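# Carry the paper-filled crate into the yellow bay

## Task

Get the crate into the yellow taped bay. It succeeds only if the crate stands upright, rests completely within the tape without overlapping it, and still contains every piece of paper. A toppled or tilted crate is a failure. The crate must stay put without the robot holding it.

## Robot and tools

Robot: a wheeled base that drives straight or spins in place (no sideways motion), a lifting column, a tilting head and two six-joint arms with two-finger grippers. Shoulder height S = 0.90 m + column_m. When folded, as at the start, it is 0.73 m long, 0.62 m wide and S + 0.43 m tall, and its front sits 0.40 m ahead of the column. Now and then a loose object may get a brief shove from outside.

Frames: the base frame sits on the floor under the column, midway between the drive wheels, with x forward, y left and z up. left_hand and right_hand are given in this frame. Each is the point where the fingers meet, and the tips reach 8 mm past it. quat_wxyz rotates (0, 0, 1) onto the finger direction, and the hand's y axis runs along the opening. The odometry frame is the base frame as it was when the scene began.

execute_actions: actions is a list holding one action or none. An empty list only reports state and images. An action may contain:
- base: exactly one key. translate_m is a straight drive in metres relative to where the base is now, forward positive, from -3 to 3. rotate_rad is a turn in place relative to the current heading, counter-clockwise (left) positive, from -3.2 to 3.2.
- joints: absolute targets keyed by name. column_m 0 to 0.8 m. head_tilt_rad -0.61 to 1.308 (0 is about level, positive looks down). left_/right_joint1_rad -2.879 to 2.879. joint2 0 to 3.141. joint3 0 to 3.019. joint4 -1.692 to 1.57. joint5 -1.57 to 1.57 (positive swings the hand to the robot's right). joint6 -2.094 to 2.094 (positive rolls clockwise seen from behind). left_/right_gripper_m 0 to 0.093, the fingertip gap in metres.
- speeds: caps for this action only. translate_m 0.05 to 0.8 m/s and rotate_rad 0.1 to 1 rad/s, where the maximum is the default. A base move needing over 8.667 s at its cap is refused.
The tolerances for "done" are ±0.005 for the column, 0.03 for the head, 0.045/0.14/0.09/0.055/0.03/0.035 for joints 1 to 6, and 0.003 for the grippers. Every motion in an action starts at once. Joints you leave out may still be pushing toward earlier targets. No action runs past 15 s. Any unknown key or out-of-range number rejects the whole call. cameras: cam_head_left, cam_head_right, cam_left_wrist, cam_right_wrist, nav_camera or all. Omitting it, null or ["all"] gives every camera, and [] gives none.
wait: seconds 0 to 10. Nothing new is commanded, and it returns the same report.
zoom_image: camera plus region [x0, y0, x1, y1] in pixels of that camera's latest full image, with (0,0) at the top left and at most 504x504.
finished_scene: scene number. This closes the scene for good and reports success, so call it only once the crate is resting on its own.

Arm geometry: set joint1 to -1.57 (left) or 1.57 (right) with joints 5 and 6 at 0, and the arm moves in a forward-facing vertical plane 0.23 m to that side. Let a = j2 - 0.35, b = 1.05 + j2 - j3 and c = b - j4 (c = 1.57 means fingers straight down). The hand point is then 0.12 + 0.39 sin a + 0.38 cos b + 0.25 cos c m ahead and S + 0.39 cos a - 0.38 sin b - 0.25 sin c m high. For example, j2, j3, j4 = 0.93, 0.78, 0.14 gives 0.60 m ahead and 0.25 m below S. The real hand tends to land up to 5 cm lower and nearer the column, or about 12 cm with a heavy or far-out load. Trust left_hand/right_hand, which are accurate to 1-3 cm.

Reach: an empty hand gets about 1 m from the shoulder, down to 0.99 m below S at 0.3 m ahead. To reach the floor, extend with the fingers down 0.45-0.5 m ahead at column_m 0.3, then lower the column. This gets to 0.02 m above the floor. Below 0.4 m height the housing blocks hands closer than 0.45 m ahead. Moving an arm with column_m under 0.3 risks hitting the housing or floor.

Loads with fingers down: 3.2 kg at 0.4 m ahead, 0.3-0.7 m below S. 2 kg out to 0.6 m, 0.21-0.7 m below. 1 kg out to 0.8 m, 0.3-0.55 m below. 0.3 kg out to 0.6 m, from 0.14 above to 0.7 below S. A gripper holds roughly 2-6 kg. An overloaded arm, or one with flattish fingers, sags and reports time_out or off_target.

Gripper: fingers are 7 cm long and their outer width is the opening +1 cm at the tips and +5 cm at the base. The body is 10 x 7 cm, and the wrist camera sticks 11 cm out on one side. Grip by commanding a gap smaller than the object, where off_target is normal. A reading at least 0.002 above the target means something is held.

Friction: target changes under about 0.03 rad (0.08 for joints 2 and 3) may not move anything despite "done". For gentle contact, step about 0.05 rad per call from your previous target. The speeds key does not slow the arms.

Result lines: base_status and joint_status use done, off_target, contact_stop (base or column only), time_out, not_followed and limit_stop_at_motor_heat. "joint command not followed" plus a cause: line means an arm was kept from nearing itself, the other arm, the body or an obstacle. To clear it, back the joints it moved off by at least 0.05 rad, or move the other arm away. on_its_own describes what you did not command, where "held at" is the held target. A blocked arm keeps pushing and may overheat. To relax it, send its reported positions back as targets, though a loaded arm then sinks slightly. base_odometry counts wheel turns, so slip shows up as travel. If turned_by_wheels and turned_by_imu differ by more than about 4% and by 0.05 rad or more, the base bumped or slipped. base_tilt is in degrees, forward and right positive. A drop of 0.5° or more forward during a move means the base is leaning back, so reverse 0.05 m. motor_effort (left_wheel, right_wheel, % with peak in brackets) readings outside the rest range suggest pushing. wheel_motors_off is 1 while an overload has cut the wheels. The Motor temperatures line lists each arm's joints. MOTOR HOT appears from 85 °C, and at 100 °C the arm drops (OVER-TEMPERATURE FAULT).

Column: while going down it halts with contact_stop when an arm's load changes, such as a hand or the crate touching down. It may sink up to 0.15-0.2 m more. After that it refuses to go down until it has been raised 0.2 m. It also stops on unusual resistance, and moving it 0.05 m back frees it.

Base: it stops only when a wheel stalls (contact_stop). Back off 0.05 m before retrying or turning. Pushing hard for about 3 s cuts the wheel motors for 2 s, and the base will not hold its position during that time. Tabletops 0.30 m up and higher than S - 0.26 can slide over the housing into the column.

Avoid arms striking or pressing on each other, dropping or tipping the crate, spilling paper, and hard shoves. The robot holds its last command while you think. A stop in one call skips your later motion calls in that reply.

Each tool is called after "Request:" as name(argument=value, ...), one argument or row to a line, values as JSON.

## Session

Request:
execute_actions(
  actions=[],
)

Scene clock: 0.00 s.
Motor temperatures (°C, as the motors report them): left_arm=[25 24 26 23 25 24] | right_arm=[25 23 26 24 24 25]
base_odometry: x=+0.000 y=+0.000 heading=+0.000 (m, m, rad; odometry frame)
turned_by_wheels: +0.000 (rad since the last result)
turned_by_imu: +0.000 (rad since the last result)
base_tilt: forward=+0.0 right=-0.5 (deg)
base_status: not commanded
joint_positions: column_m=+0.551 head_tilt_rad=+0.872 left_joint1_rad=-1.565 left_joint2_rad=+0.872 left_joint3_rad=+0.411 left_joint4_rad=-0.959 left_joint5_rad=+0.047 left_joint6_rad=-0.032 left_gripper_m=+0.094 right_joint1_rad=+1.585 right_joint2_rad=+0.887 right_joint3_rad=+0.425 right_joint4_rad=-0.908 right_joint5_rad=-0.029 right_joint6_rad=-0.057 right_gripper_m=+0.095
joint_status: not commanded
wheel_motors_off: 0
motor_effort: left_wheel=+0 right_wheel=+2 (%)
left_hand: x=+0.1490 y=+0.2177 z=+1.2515 quat_wxyz=(+0.434, +0.027, -0.901, +0.013) (m; base frame)
right_hand: x=+0.1616 y=-0.2172 z=+1.2392 quat_wxyz=(+0.410, +0.026, -0.911, -0.029) (m; base frame)
pictures: cam_head_left, cam_head_right, cam_left_wrist, cam_right_wrist, nav_camera
Images, in order (width x height): cam_head_left 504x504, cam_head_right 504x504, cam_left_wrist 616x616, cam_right_wrist 616x616, nav_camera 504x504.

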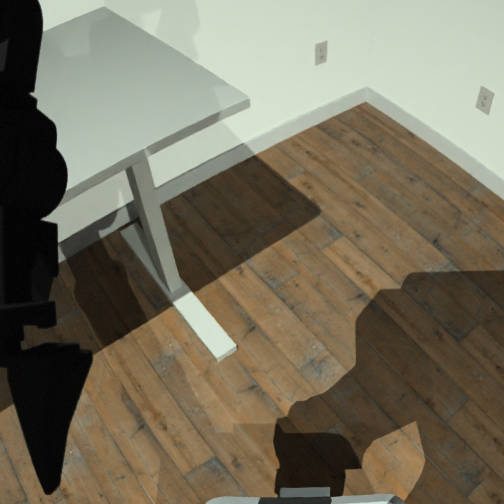

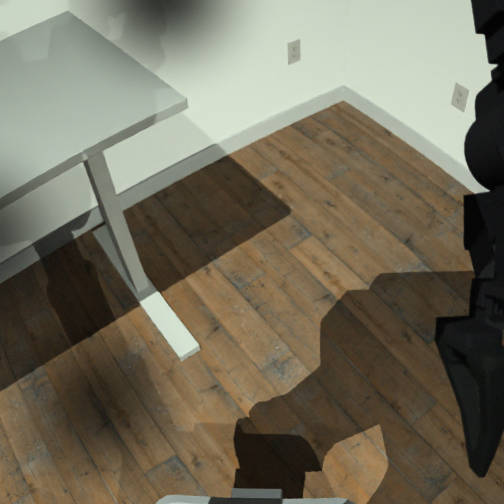

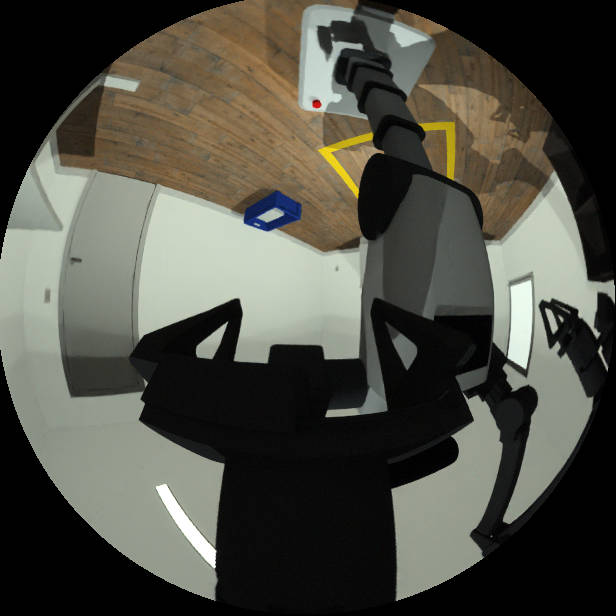

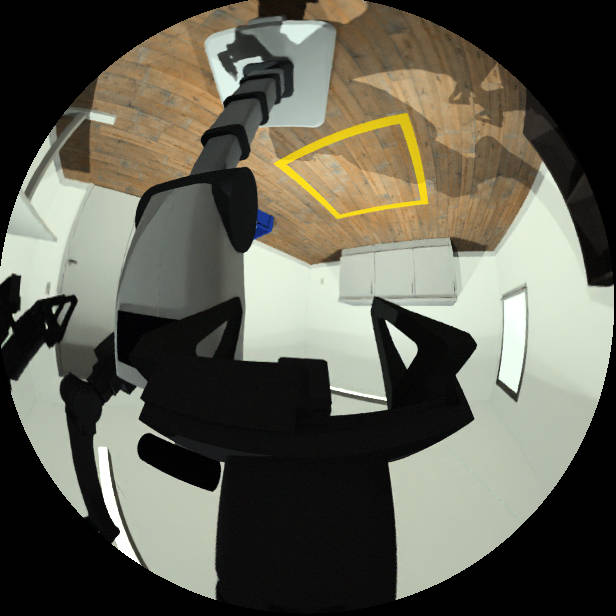

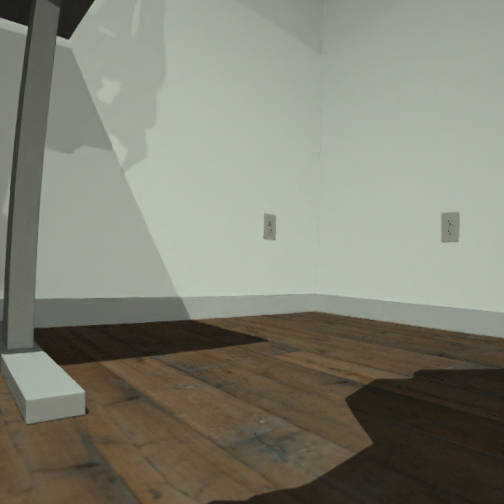

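Request:
execute_actions(
  actions=[
    {"base":{"rotate_rad":2.8}},
  ],
)

Scene clock: 8.80 s.
Motor temperatures (°C, as the motors report them): left_arm=[25 24 26 23 25 24] | right_arm=[25 23 26 24 24 25]
base_odometry: x=+0.000 y=+0.000 heading=+2.799 (m, m, rad; odometry frame)
turned_by_wheels: +2.799 (rad since the last result)
turned_by_imu: +2.791 (rad since the last result)
base_tilt: forward=+0.0 right=-0.5 (deg)
base_status: done
joint_positions: column_m=+0.551 head_tilt_rad=+0.872 left_joint1_rad=-1.565 left_joint2_rad=+0.872 left_joint3_rad=+0.411 left_joint4_rad=-0.959 left_joint5_rad=+0.047 left_joint6_rad=-0.032 left_gripper_m=+0.094 right_joint1_rad=+1.585 right_joint2_rad=+0.887 right_joint3_rad=+0.425 right_joint4_rad=-0.908 right_joint5_rad=-0.029 right_joint6_rad=-0.057 right_gripper_m=+0.095
joint_status: not commanded
wheel_motors_off: 0
motor_effort: left_wheel=-5(40) right_wheel=+2(34) (%)
left_hand: x=+0.1490 y=+0.2177 z=+1.2515 quat_wxyz=(+0.434, +0.027, -0.901, +0.013) (m; base frame)
right_hand: x=+0.1616 y=-0.2172 z=+1.2392 quat_wxyz=(+0.410, +0.026, -0.911, -0.029) (m; base frame)
pictures: cam_head_left, cam_head_right, cam_left_wrist, cam_right_wrist, nav_camera
Images, in order (width x height): cam_head_left 504x504, cam_head_right 504x504, cam_left_wrist 616x616, cam_right_wrist 616x616, nav_camera 504x504.

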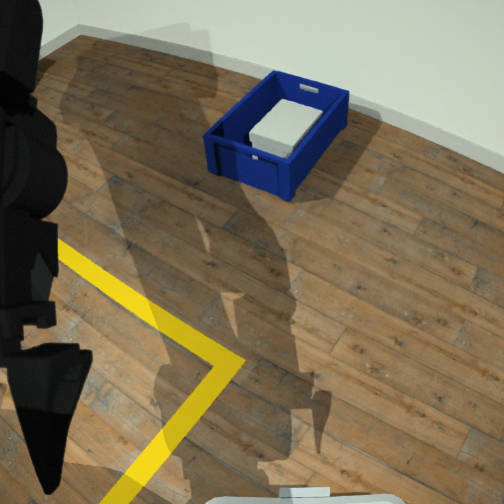

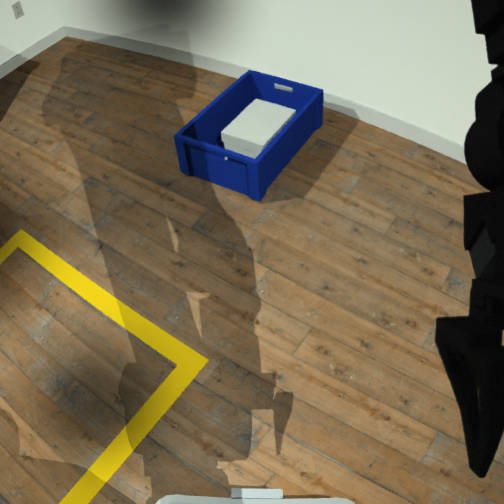

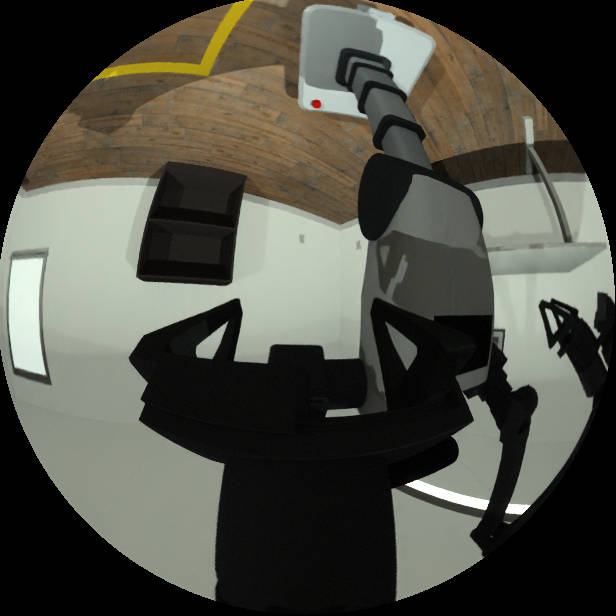

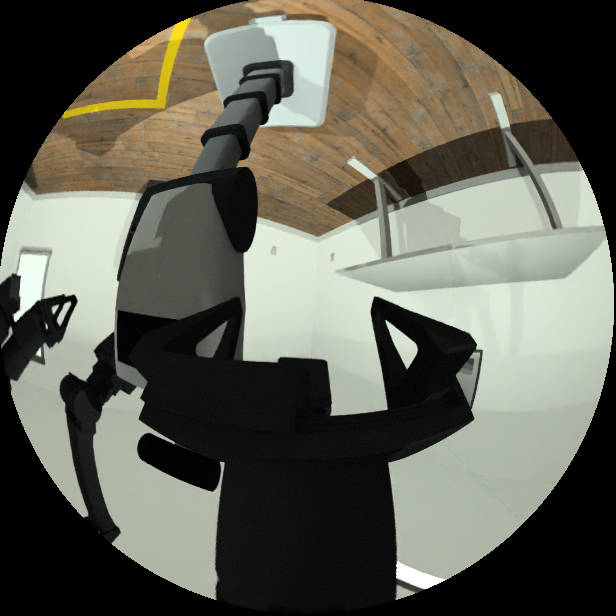

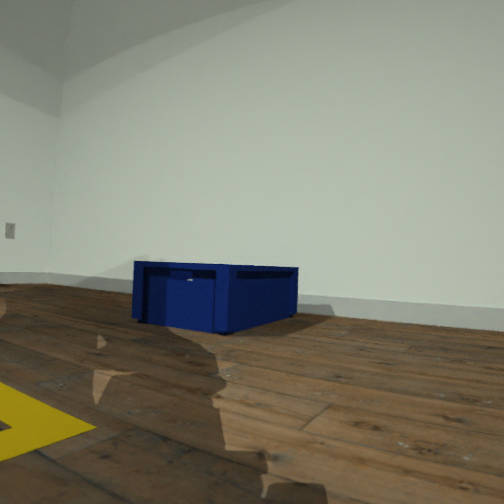

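Request:
execute_actions(
  actions=[
    {"base":{"rotate_rad":0.65}},
  ],
  cameras=["cam_head_left"],
)

Request:
execute_actions(
  actions=[
    {"base":{"translate_m":0.6},"joints":{"left_joint1_rad":-1.57,"left_joint2_rad":2.2,"left_joint3_rad":1.75,"left_joint4_rad":-0.07,"left_joint5_rad":0,"left_joint6_rad":0,"right_joint1_rad":1.57,"right_joint2_rad":2.2,"right_joint3_rad":1.75,"right_joint4_rad":-0.07,"right_joint5_rad":0,"right_joint6_rad":0}},
  ],
)

Scene clock: 33.20 s.
Motor temperatures (°C, as the motors report them): left_arm=[25 24 26 23 25 24] | right_arm=[25 23 26 24 24 25]
base_odometry: x=+0.000 y=+0.000 heading=-2.835 (m, m, rad; odometry frame)
turned_by_wheels: +0.649 (rad since the last result)
turned_by_imu: +0.648 (rad since the last result)
base_tilt: forward=+0.0 right=-0.5 (deg)
base_status: done
joint_positions: column_m=+0.551 head_tilt_rad=+0.872 left_joint1_rad=-1.565 left_joint2_rad=+0.872 left_joint3_rad=+0.411 left_joint4_rad=-0.959 left_joint5_rad=+0.047 left_joint6_rad=-0.032 left_gripper_m=+0.094 right_joint1_rad=+1.585 right_joint2_rad=+0.887 right_joint3_rad=+0.425 right_joint4_rad=-0.908 right_joint5_rad=-0.029 right_joint6_rad=-0.057 right_gripper_m=+0.095
joint_status: not commanded
wheel_motors_off: 0
motor_effort: left_wheel=-2(26) right_wheel=+2(29) (%)
left_hand: x=+0.1490 y=+0.2177 z=+1.2515 quat_wxyz=(+0.434, +0.027, -0.901, +0.013) (m; base frame)
right_hand: x=+0.1616 y=-0.2172 z=+1.2392 quat_wxyz=(+0.410, +0.026, -0.911, -0.029) (m; base frame)
pictures: cam_head_left
Images, in order (width x height): cam_head_left 504x504.

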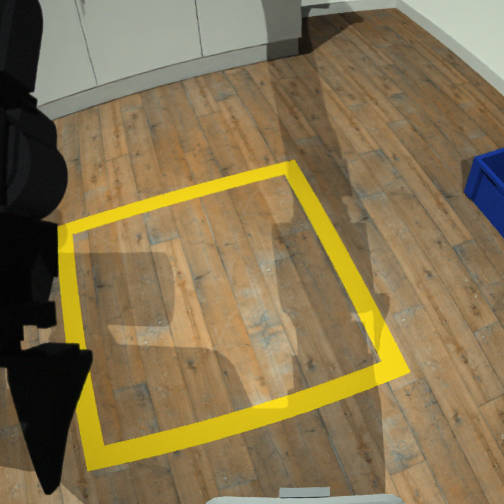

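Scene clock: 36.00 s.
Motor temperatures (°C, as the motors report them): left_arm=[25 25 26 23 25 24] | right_arm=[25 23 26 24 24 25]
base_odometry: x=-0.572 y=-0.181 heading=-2.835 (m, m, rad; odometry frame)
turned_by_wheels: +0.000 (rad since the last result)
turned_by_imu: -0.002 (rad since the last result)
base_tilt: forward=+0.0 right=-0.5 (deg)
base_status: done
joint_positions: column_m=+0.551 head_tilt_rad=+0.872 left_joint1_rad=-1.565 left_joint2_rad=+2.200 left_joint3_rad=+1.751 left_joint4_rad=-0.077 left_joint5_rad=+0.002 left_joint6_rad=-0.007 left_gripper_m=+0.094 right_joint1_rad=+1.581 right_joint2_rad=+2.205 right_joint3_rad=+1.753 right_joint4_rad=-0.081 right_joint5_rad=-0.003 right_joint6_rad=-0.012 right_gripper_m=+0.095
joint_status: all done
wheel_motors_off: 0
motor_effort: left_wheel=+4(47) right_wheel=-1(53) (%)
left_hand: x=+0.5214 y=+0.2292 z=+0.7189 quat_wxyz=(+0.001, +0.005, -1.000, -0.001) (m; base frame)
right_hand: x=+0.5177 y=-0.2163 z=+0.7172 quat_wxyz=(+0.005, +0.008, -1.000, -0.006) (m; base frame)
pictures: cam_head_left, cam_head_right, cam_left_wrist, cam_right_wrist, nav_camera
Images, in order (width x height): cam_head_left 504x504, cam_head_right 504x504, cam_left_wrist 616x616, cam_right_wrist 616x616, nav_camera 504x504.

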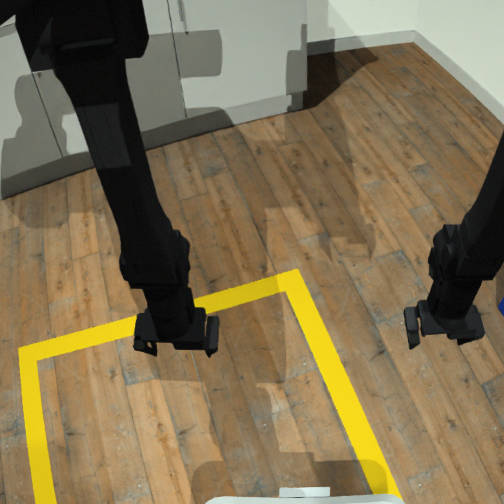

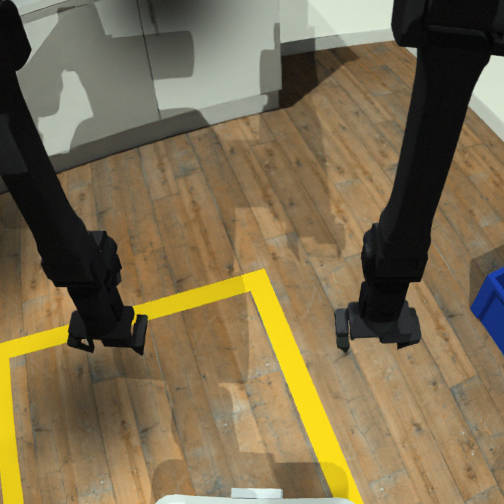

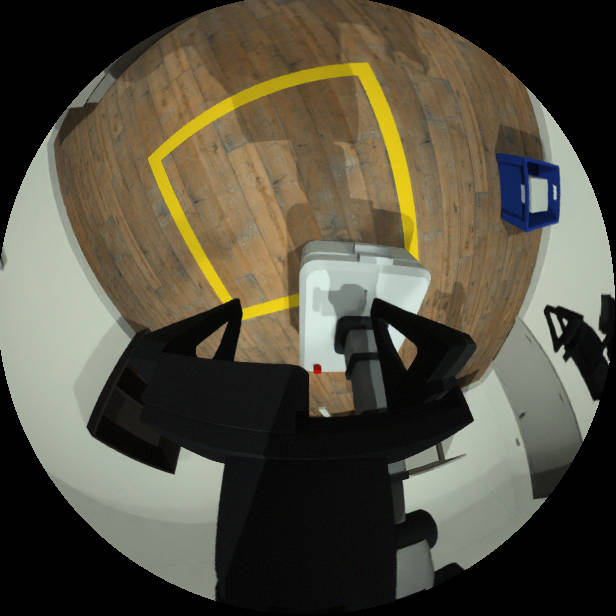

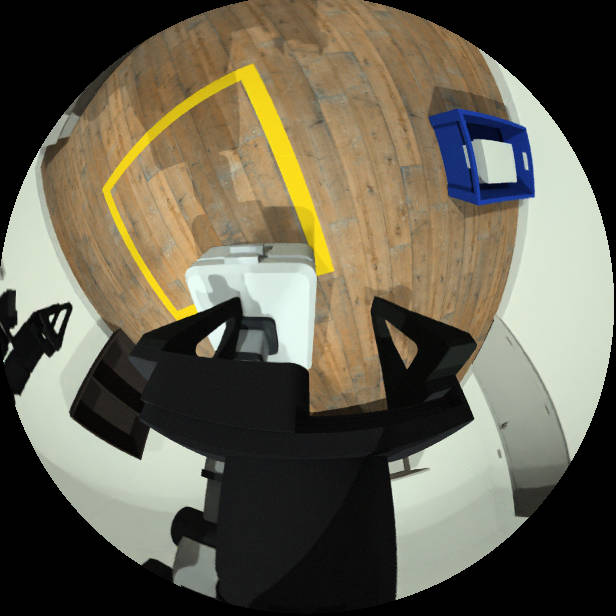

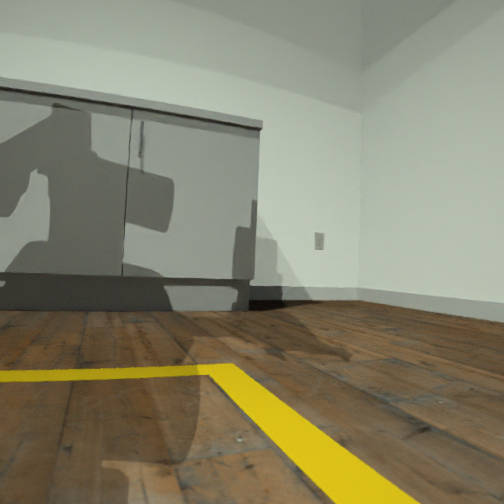

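Request:
execute_actions(
  actions=[
    {"base":{"translate_m":0.5},"joints":{"column_m":0.3}},
  ],
  cameras=[],
)

Request:
execute_actions(
  actions=[
    {"base":{"rotate_rad":-1.2}},
  ],
)

Scene clock: 50.03 s.
Motor temperatures (°C, as the motors report them): left_arm=[25 25 26 23 25 24] | right_arm=[25 24 26 24 24 25]
base_odometry: x=-1.049 y=-0.333 heading=-2.834 (m, m, rad; odometry frame)
turned_by_wheels: +0.000 (rad since the last result)
turned_by_imu: -0.002 (rad since the last result)
base_tilt: forward=+0.0 right=-0.5 (deg)
base_status: done
joint_positions: column_m=+0.300 head_tilt_rad=+0.872 left_joint1_rad=-1.565 left_joint2_rad=+2.199 left_joint3_rad=+1.753 left_joint4_rad=-0.076 left_joint5_rad=+0.002 left_joint6_rad=-0.007 left_gripper_m=+0.094 right_joint1_rad=+1.581 right_joint2_rad=+2.204 right_joint3_rad=+1.752 right_joint4_rad=-0.081 right_joint5_rad=-0.003 right_joint6_rad=-0.012 right_gripper_m=+0.095
joint_status: all done
wheel_motors_off: 0
motor_effort: left_wheel=+0(29) right_wheel=+0(33) (%)
left_hand: x=+0.5236 y=+0.2292 z=+0.4686 quat_wxyz=(-0.001, +0.005, -1.000, -0.001) (m; base frame)
right_hand: x=+0.5183 y=-0.2163 z=+0.4667 quat_wxyz=(+0.004, +0.008, -1.000, -0.006) (m; base frame)
pictures: none
No camera images: the call's "cameras" was empty. Leave "cameras" out to get every camera's image.

Scene clock: 52.77 s.
Motor temperatures (°C, as the motors report them): left_arm=[25 25 26 23 25 24] | right_arm=[25 24 26 24 24 25]
base_odometry: x=-1.049 y=-0.333 heading=+2.249 (m, m, rad; odometry frame)
turned_by_wheels: -1.199 (rad since the last result)
turned_by_imu: -1.195 (rad since the last result)
base_tilt: forward=+0.0 right=-0.5 (deg)
base_status: done
joint_positions: column_m=+0.300 head_tilt_rad=+0.872 left_joint1_rad=-1.566 left_joint2_rad=+2.198 left_joint3_rad=+1.753 left_joint4_rad=-0.076 left_joint5_rad=+0.001 left_joint6_rad=-0.007 left_gripper_m=+0.094 right_joint1_rad=+1.563 right_joint2_rad=+2.204 right_joint3_rad=+1.752 right_joint4_rad=-0.081 right_joint5_rad=-0.002 right_joint6_rad=-0.012 right_gripper_m=+0.095
joint_status: not commanded
wheel_motors_off: 0
motor_effort: left_wheel=+3(36) right_wheel=-4(48) (%)
left_hand: x=+0.5239 y=+0.2287 z=+0.4688 quat_wxyz=(-0.001, +0.005, -1.000, -0.001) (m; base frame)
right_hand: x=+0.5183 y=-0.2315 z=+0.4666 quat_wxyz=(+0.004, +0.004, -1.000, +0.002) (m; base frame)
pictures: cam_head_left, cam_head_right, cam_left_wrist, cam_right_wrist, nav_camera
Images, in order (width x height): cam_head_left 504x504, cam_head_right 504x504, cam_left_wrist 616x616, cam_right_wrist 616x616, nav_camera 504x504.

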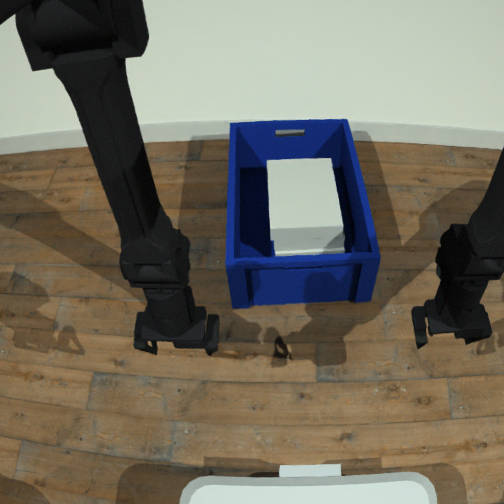

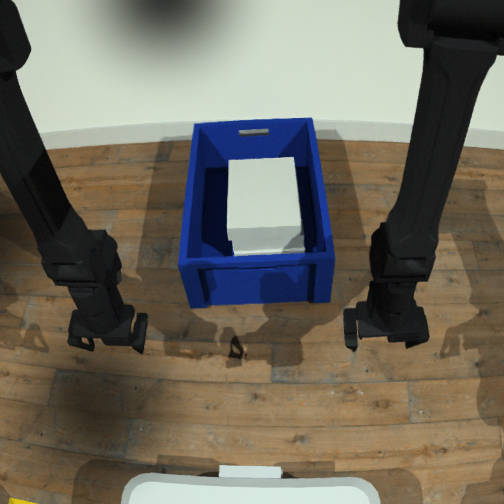

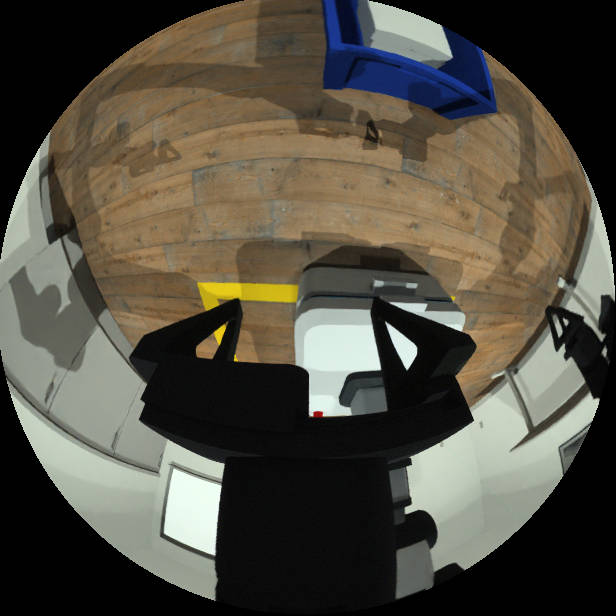

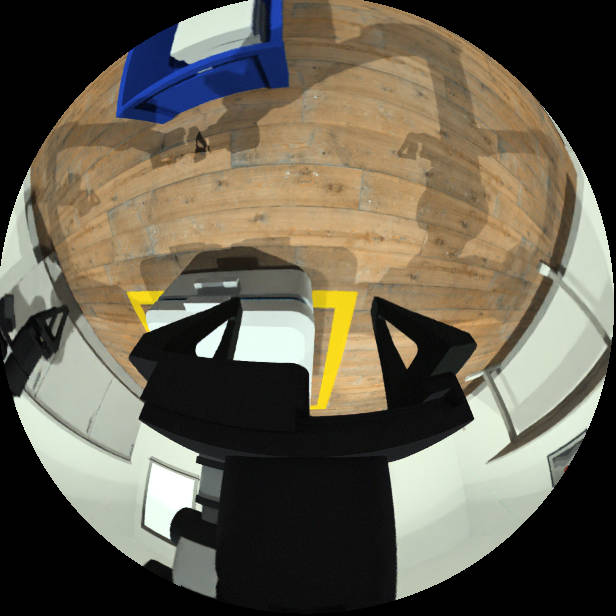

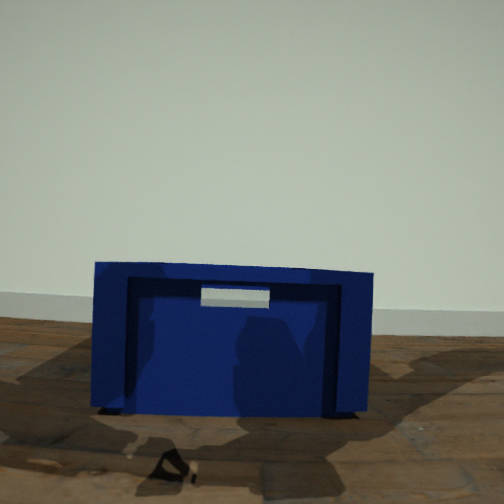

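Request:
execute_actions(
  actions=[
    {"base":{"translate_m":0.36},"joints":{"column_m":0.13,"left_joint1_rad":-1.63,"right_joint1_rad":1.63,"left_joint3_rad":1.87,"right_joint3_rad":1.87,"left_joint4_rad":-0.19,"right_joint4_rad":-0.19,"head_tilt_rad":1.1}},
  ],
)

Scene clock: 60.27 s.
Motor temperatures (°C, as the motors report them): left_arm=[25 26 26 23 25 24] | right_arm=[25 25 26 24 24 25]
base_odometry: x=-1.275 y=-0.052 heading=+2.249 (m, m, rad; odometry frame)
turned_by_wheels: -0.001 (rad since the last result)
turned_by_imu: -0.002 (rad since the last result)
base_tilt: forward=+0.0 right=-0.5 (deg)
base_status: done
joint_positions: column_m=+0.130 head_tilt_rad=+1.099 left_joint1_rad=-1.635 left_joint2_rad=+2.203 left_joint3_rad=+1.867 left_joint4_rad=-0.184 left_joint5_rad=+0.001 left_joint6_rad=-0.007 left_gripper_m=+0.094 right_joint1_rad=+1.640 right_joint2_rad=+2.202 right_joint3_rad=+1.868 right_joint4_rad=-0.179 right_joint5_rad=-0.001 right_joint6_rad=-0.012 right_gripper_m=+0.095
joint_status: all done
wheel_motors_off: 0
motor_effort: left_wheel=-3(53) right_wheel=+0(45) (%)
left_hand: x=+0.5641 y=+0.1679 z=+0.3042 quat_wxyz=(-0.002, -0.013, -1.000, +0.028) (m; base frame)
right_hand: x=+0.5665 y=-0.1647 z=+0.3047 quat_wxyz=(-0.006, +0.023, -0.999, -0.031) (m; base frame)
pictures: cam_head_left, cam_head_right, cam_left_wrist, cam_right_wrist, nav_camera
Images, in order (width x height): cam_head_left 504x504, cam_head_right 504x504, cam_left_wrist 616x616, cam_right_wrist 616x616, nav_camera 504x504.

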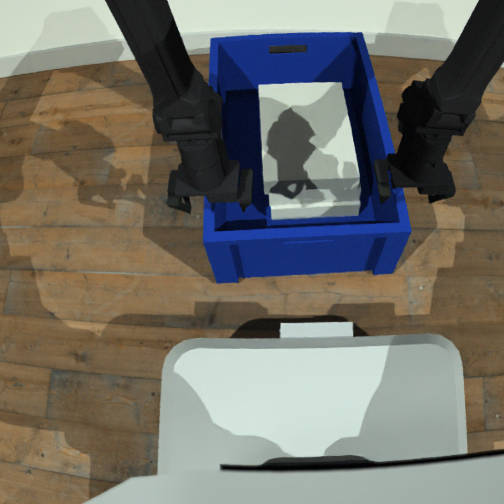

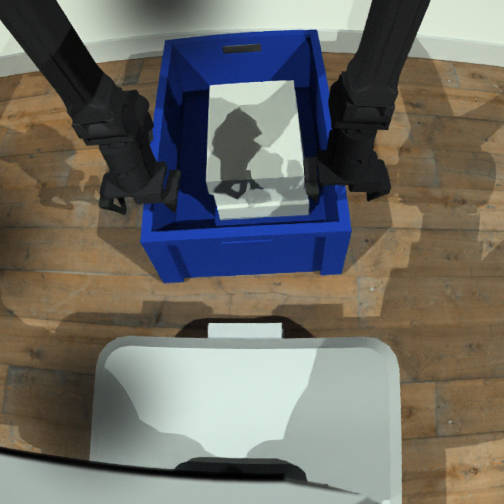

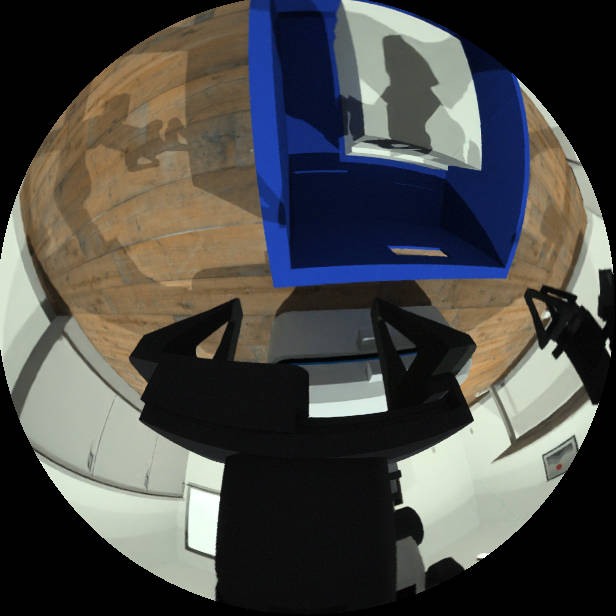

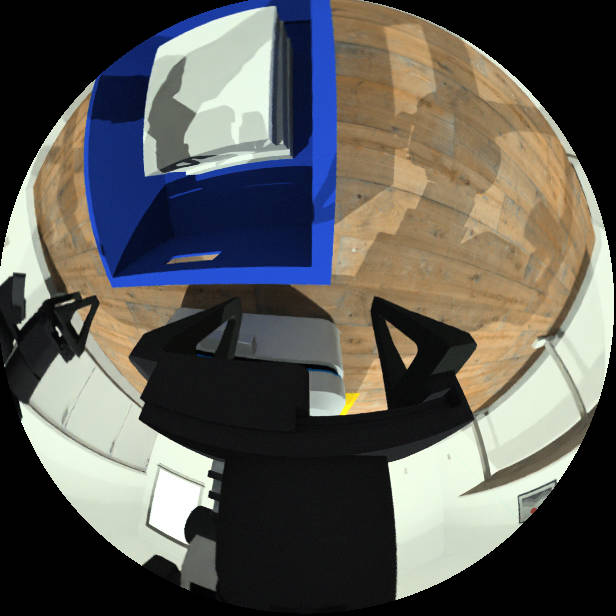

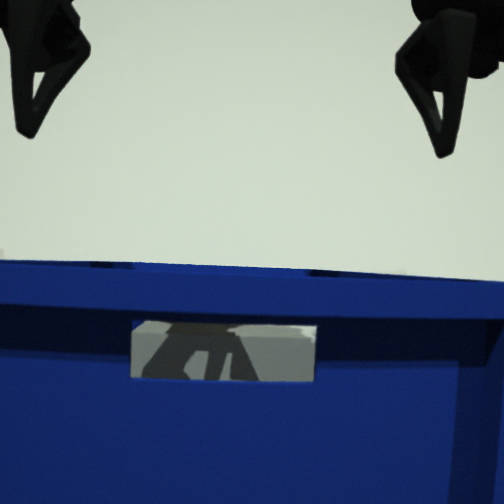

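Request:
execute_actions(
  actions=[
    {"base":{"translate_m":0.03},"joints":{"column_m":0.07,"left_joint1_rad":-1.585,"right_joint1_rad":1.60}},
  ],
  cameras=["cam_left_wrist","cam_right_wrist","cam_head_left"],
)

Scene clock: 66.03 s.
Motor temperatures (°C, as the motors report them): left_arm=[25 26 26 23 25 24] | right_arm=[25 25 26 24 24 25]
base_odometry: x=-1.294 y=-0.029 heading=+2.248 (m, m, rad; odometry frame)
turned_by_wheels: +0.000 (rad since the last result)
turned_by_imu: -0.001 (rad since the last result)
base_tilt: forward=+0.0 right=-0.5 (deg)
base_status: done
joint_positions: column_m=+0.070 head_tilt_rad=+1.100 left_joint1_rad=-1.586 left_joint2_rad=+2.201 left_joint3_rad=+1.867 left_joint4_rad=-0.184 left_joint5_rad=+0.001 left_joint6_rad=-0.007 left_gripper_m=+0.094 right_joint1_rad=+1.602 right_joint2_rad=+2.202 right_joint3_rad=+1.869 right_joint4_rad=-0.179 right_joint5_rad=-0.001 right_joint6_rad=-0.012 right_gripper_m=+0.095
joint_status: all done
wheel_motors_off: 0
motor_effort: left_wheel=-1(36) right_wheel=+0(36) (%)
left_hand: x=+0.5666 y=+0.2112 z=+0.2435 quat_wxyz=(-0.003, +0.000, -1.000, +0.007) (m; base frame)
right_hand: x=+0.5679 y=-0.1980 z=+0.2435 quat_wxyz=(-0.006, +0.014, -1.000, -0.014) (m; base frame)
pictures: cam_head_left, cam_left_wrist, cam_right_wrist
Images, in order (width x height): cam_head_left 504x504, cam_left_wrist 616x616, cam_right_wrist 616x616.

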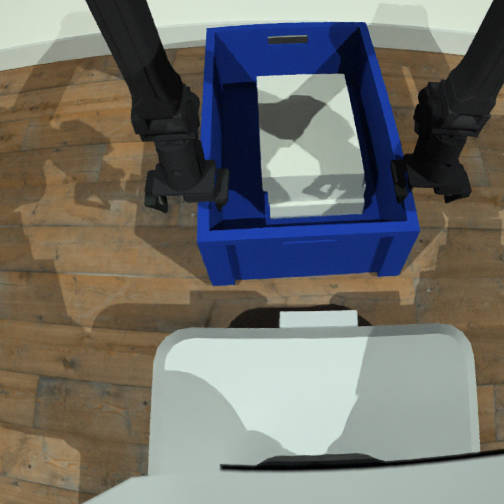

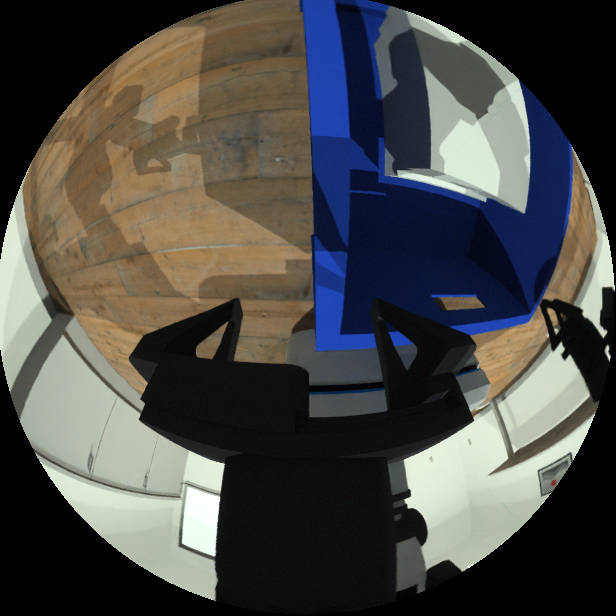

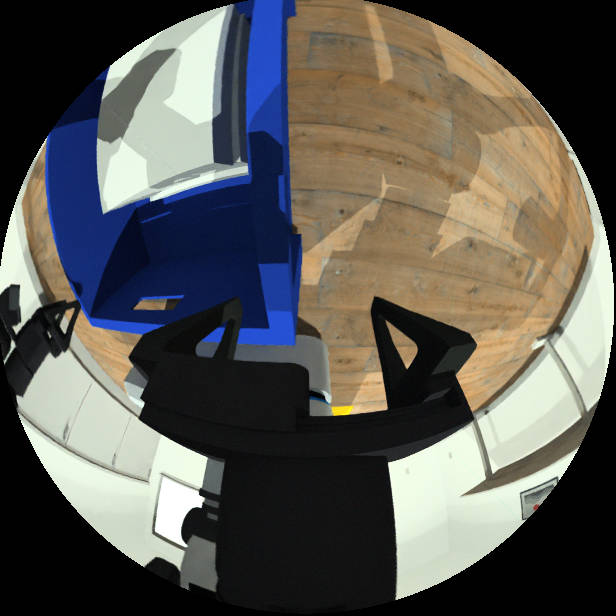

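Request:
execute_actions(
  actions=[
    {"joints":{"column_m":0.0,"left_joint1_rad":-1.605,"right_joint1_rad":1.62}},
  ],
  cameras=["cam_left_wrist","cam_right_wrist"],
)

Request:
execute_actions(
  actions=[
    {"joints":{"left_gripper_m":0,"right_gripper_m":0}},
  ],
  cameras=["cam_left_wrist","cam_right_wrist"],
)

Scene clock: 72.70 s.
Motor temperatures (°C, as the motors report them): left_arm=[25 26 26 23 25 24] | right_arm=[25 25 26 24 24 25]
base_odometry: x=-1.294 y=-0.029 heading=+2.248 (m, m, rad; odometry frame)
turned_by_wheels: +0.000 (rad since the last result)
turned_by_imu: +0.000 (rad since the last result)
base_tilt: forward=+0.0 right=-0.5 (deg)
base_status: not commanded
joint_positions: column_m=+0.000 head_tilt_rad=+1.100 left_joint1_rad=-1.591 left_joint2_rad=+2.201 left_joint3_rad=+1.867 left_joint4_rad=-0.184 left_joint5_rad=+0.001 left_joint6_rad=-0.007 left_gripper_m=+0.094 right_joint1_rad=+1.609 right_joint2_rad=+2.202 right_joint3_rad=+1.869 right_joint4_rad=-0.179 right_joint5_rad=-0.001 right_joint6_rad=-0.012 right_gripper_m=+0.095
joint_status: all done
wheel_motors_off: 0
motor_effort: left_wheel=+0(1) right_wheel=+0(1) (%)
left_hand: x=+0.5665 y=+0.2066 z=+0.1735 quat_wxyz=(-0.003, -0.002, -1.000, +0.009) (m; base frame)
right_hand: x=+0.5678 y=-0.1920 z=+0.1736 quat_wxyz=(-0.006, +0.015, -1.000, -0.017) (m; base frame)
pictures: cam_left_wrist, cam_right_wrist
Images, in order (width x height): cam_left_wrist 616x616, cam_right_wrist 616x616.

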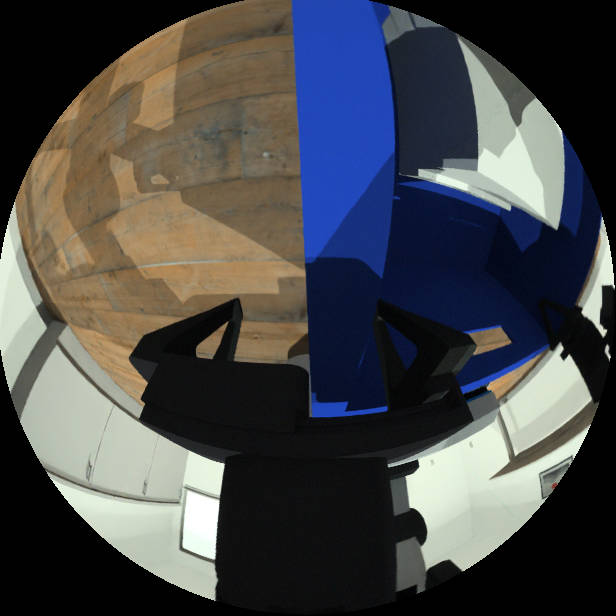

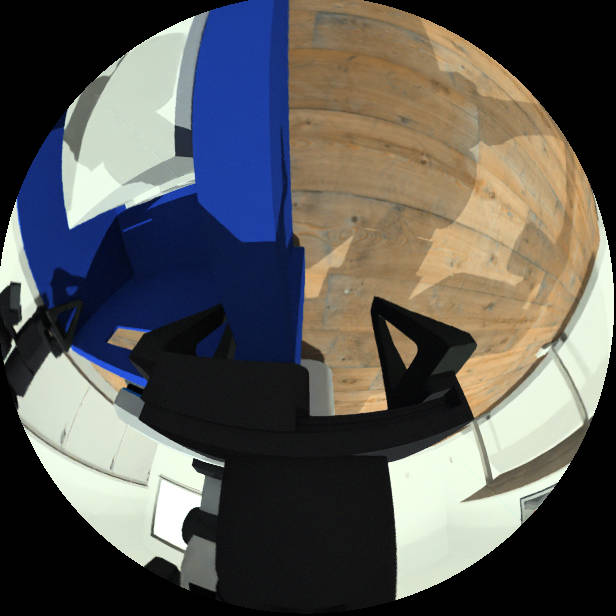

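Scene clock: 73.43 s.
Motor temperatures (°C, as the motors report them): left_arm=[25 26 26 23 25 24] | right_arm=[25 25 26 24 24 25]
base_odometry: x=-1.294 y=-0.029 heading=+2.248 (m, m, rad; odometry frame)
turned_by_wheels: +0.000 (rad since the last result)
turned_by_imu: +0.000 (rad since the last result)
base_tilt: forward=+0.0 right=-0.5 (deg)
base_status: not commanded
joint_positions: column_m=+0.000 head_tilt_rad=+1.100 left_joint1_rad=-1.606 left_joint2_rad=+2.201 left_joint3_rad=+1.867 left_joint4_rad=-0.184 left_joint5_rad=+0.009 left_joint6_rad=-0.023 left_gripper_m=+0.019 right_joint1_rad=+1.630 right_joint2_rad=+2.202 right_joint3_rad=+1.869 right_joint4_rad=-0.179 right_joint5_rad=+0.004 right_joint6_rad=-0.022 right_gripper_m=+0.020
joint_status: left_gripper_m off_target (ended at +0.019, target +0.000); right_gripper_m off_target (ended at +0.020, target +0.000)
wheel_motors_off: 0
motor_effort: left_wheel=+0(3) right_wheel=+1(2) (%)
left_hand: x=+0.5662 y=+0.1921 z=+0.1739 quat_wxyz=(-0.002, +0.003, -1.000, +0.020) (m; base frame)
right_hand: x=+0.5673 y=-0.1747 z=+0.1744 quat_wxyz=(-0.006, +0.025, -0.999, -0.023) (m; base frame)
pictures: cam_left_wrist, cam_right_wrist
Images, in order (width x height): cam_left_wrist 616x616, cam_right_wrist 616x616.

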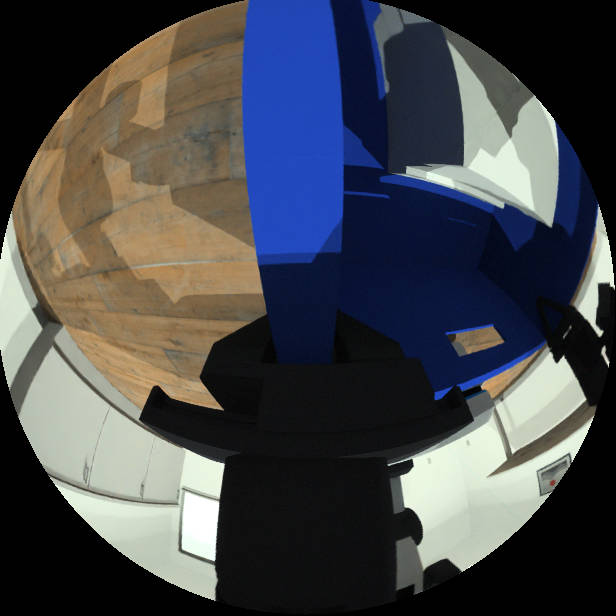

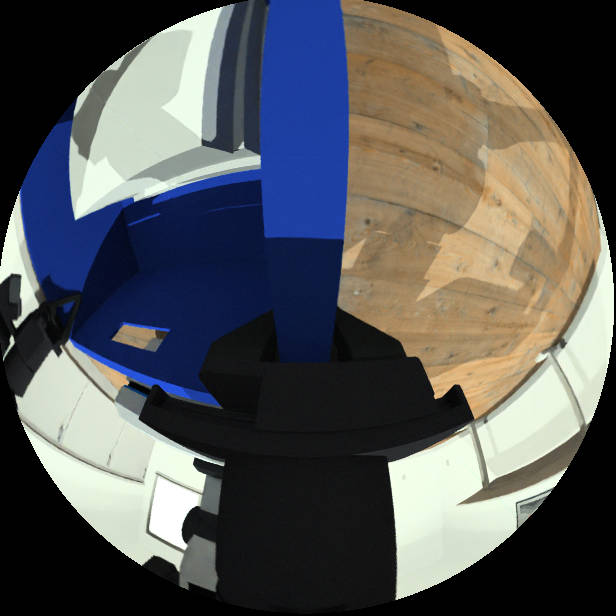

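Request:
execute_actions(
  actions=[
    {"base":{"translate_m":-0.4},"speeds":{"translate_m":0.2},"joints":{"head_tilt_rad":0.9}},
  ],
  cameras=["cam_left_wrist","cam_right_wrist","cam_head_left"],
)

Scene clock: 79.77 s.
Motor temperatures (°C, as the motors report them): left_arm=[25 26 26 23 25 24] | right_arm=[25 25 26 24 24 25]
base_odometry: x=-1.043 y=-0.340 heading=+2.247 (m, m, rad; odometry frame)
turned_by_wheels: -0.001 (rad since the last result)
turned_by_imu: +0.000 (rad since the last result)
base_tilt: forward=+0.0 right=-0.5 (deg)
base_status: done
joint_positions: column_m=+0.000 head_tilt_rad=+0.914 left_joint1_rad=-1.606 left_joint2_rad=+2.204 left_joint3_rad=+1.903 left_joint4_rad=-0.157 left_joint5_rad=+0.009 left_joint6_rad=-0.015 left_gripper_m=+0.019 right_joint1_rad=+1.628 right_joint2_rad=+2.206 right_joint3_rad=+1.898 right_joint4_rad=-0.159 right_joint5_rad=+0.004 right_joint6_rad=-0.019 right_gripper_m=+0.020
joint_status: all done
wheel_motors_off: 0
motor_effort: left_wheel=+0(33) right_wheel=+0(42) (%)
left_hand: x=+0.5927 y=+0.1917 z=+0.1758 quat_wxyz=(-0.032, -0.001, -0.999, +0.020) (m; base frame)
right_hand: x=+0.5873 y=-0.1757 z=+0.1752 quat_wxyz=(-0.028, +0.023, -0.999, -0.023) (m; base frame)
pictures: cam_head_left, cam_left_wrist, cam_right_wrist
Images, in order (width x height): cam_head_left 504x504, cam_left_wrist 616x616, cam_right_wrist 616x616.

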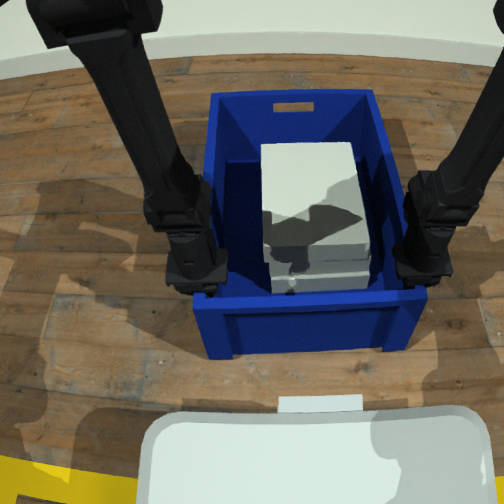

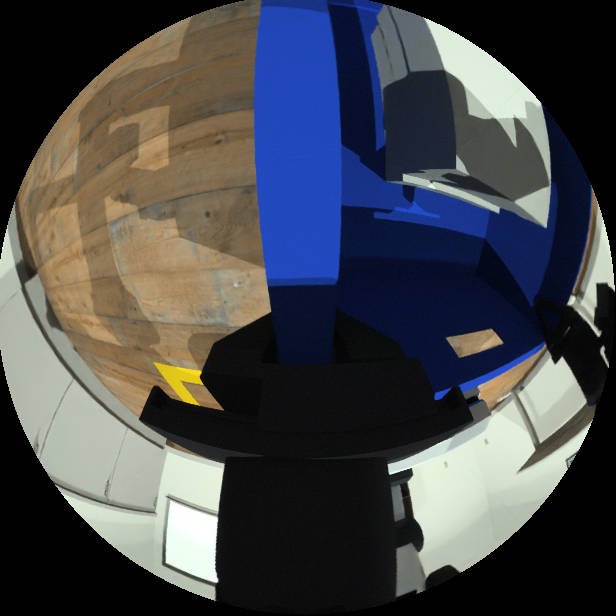

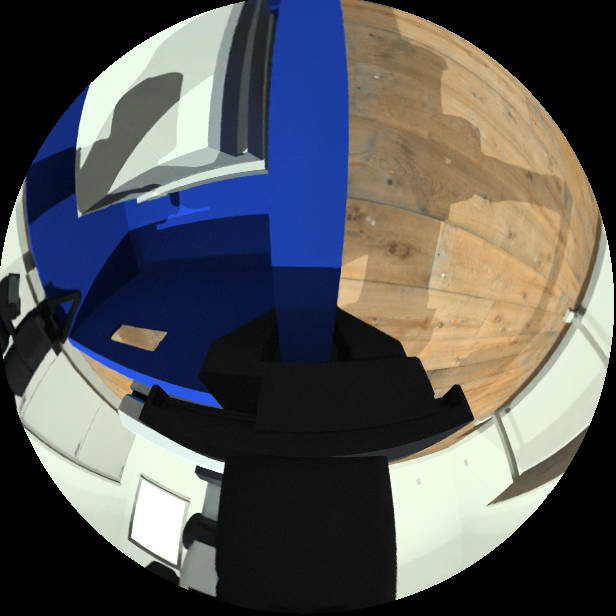

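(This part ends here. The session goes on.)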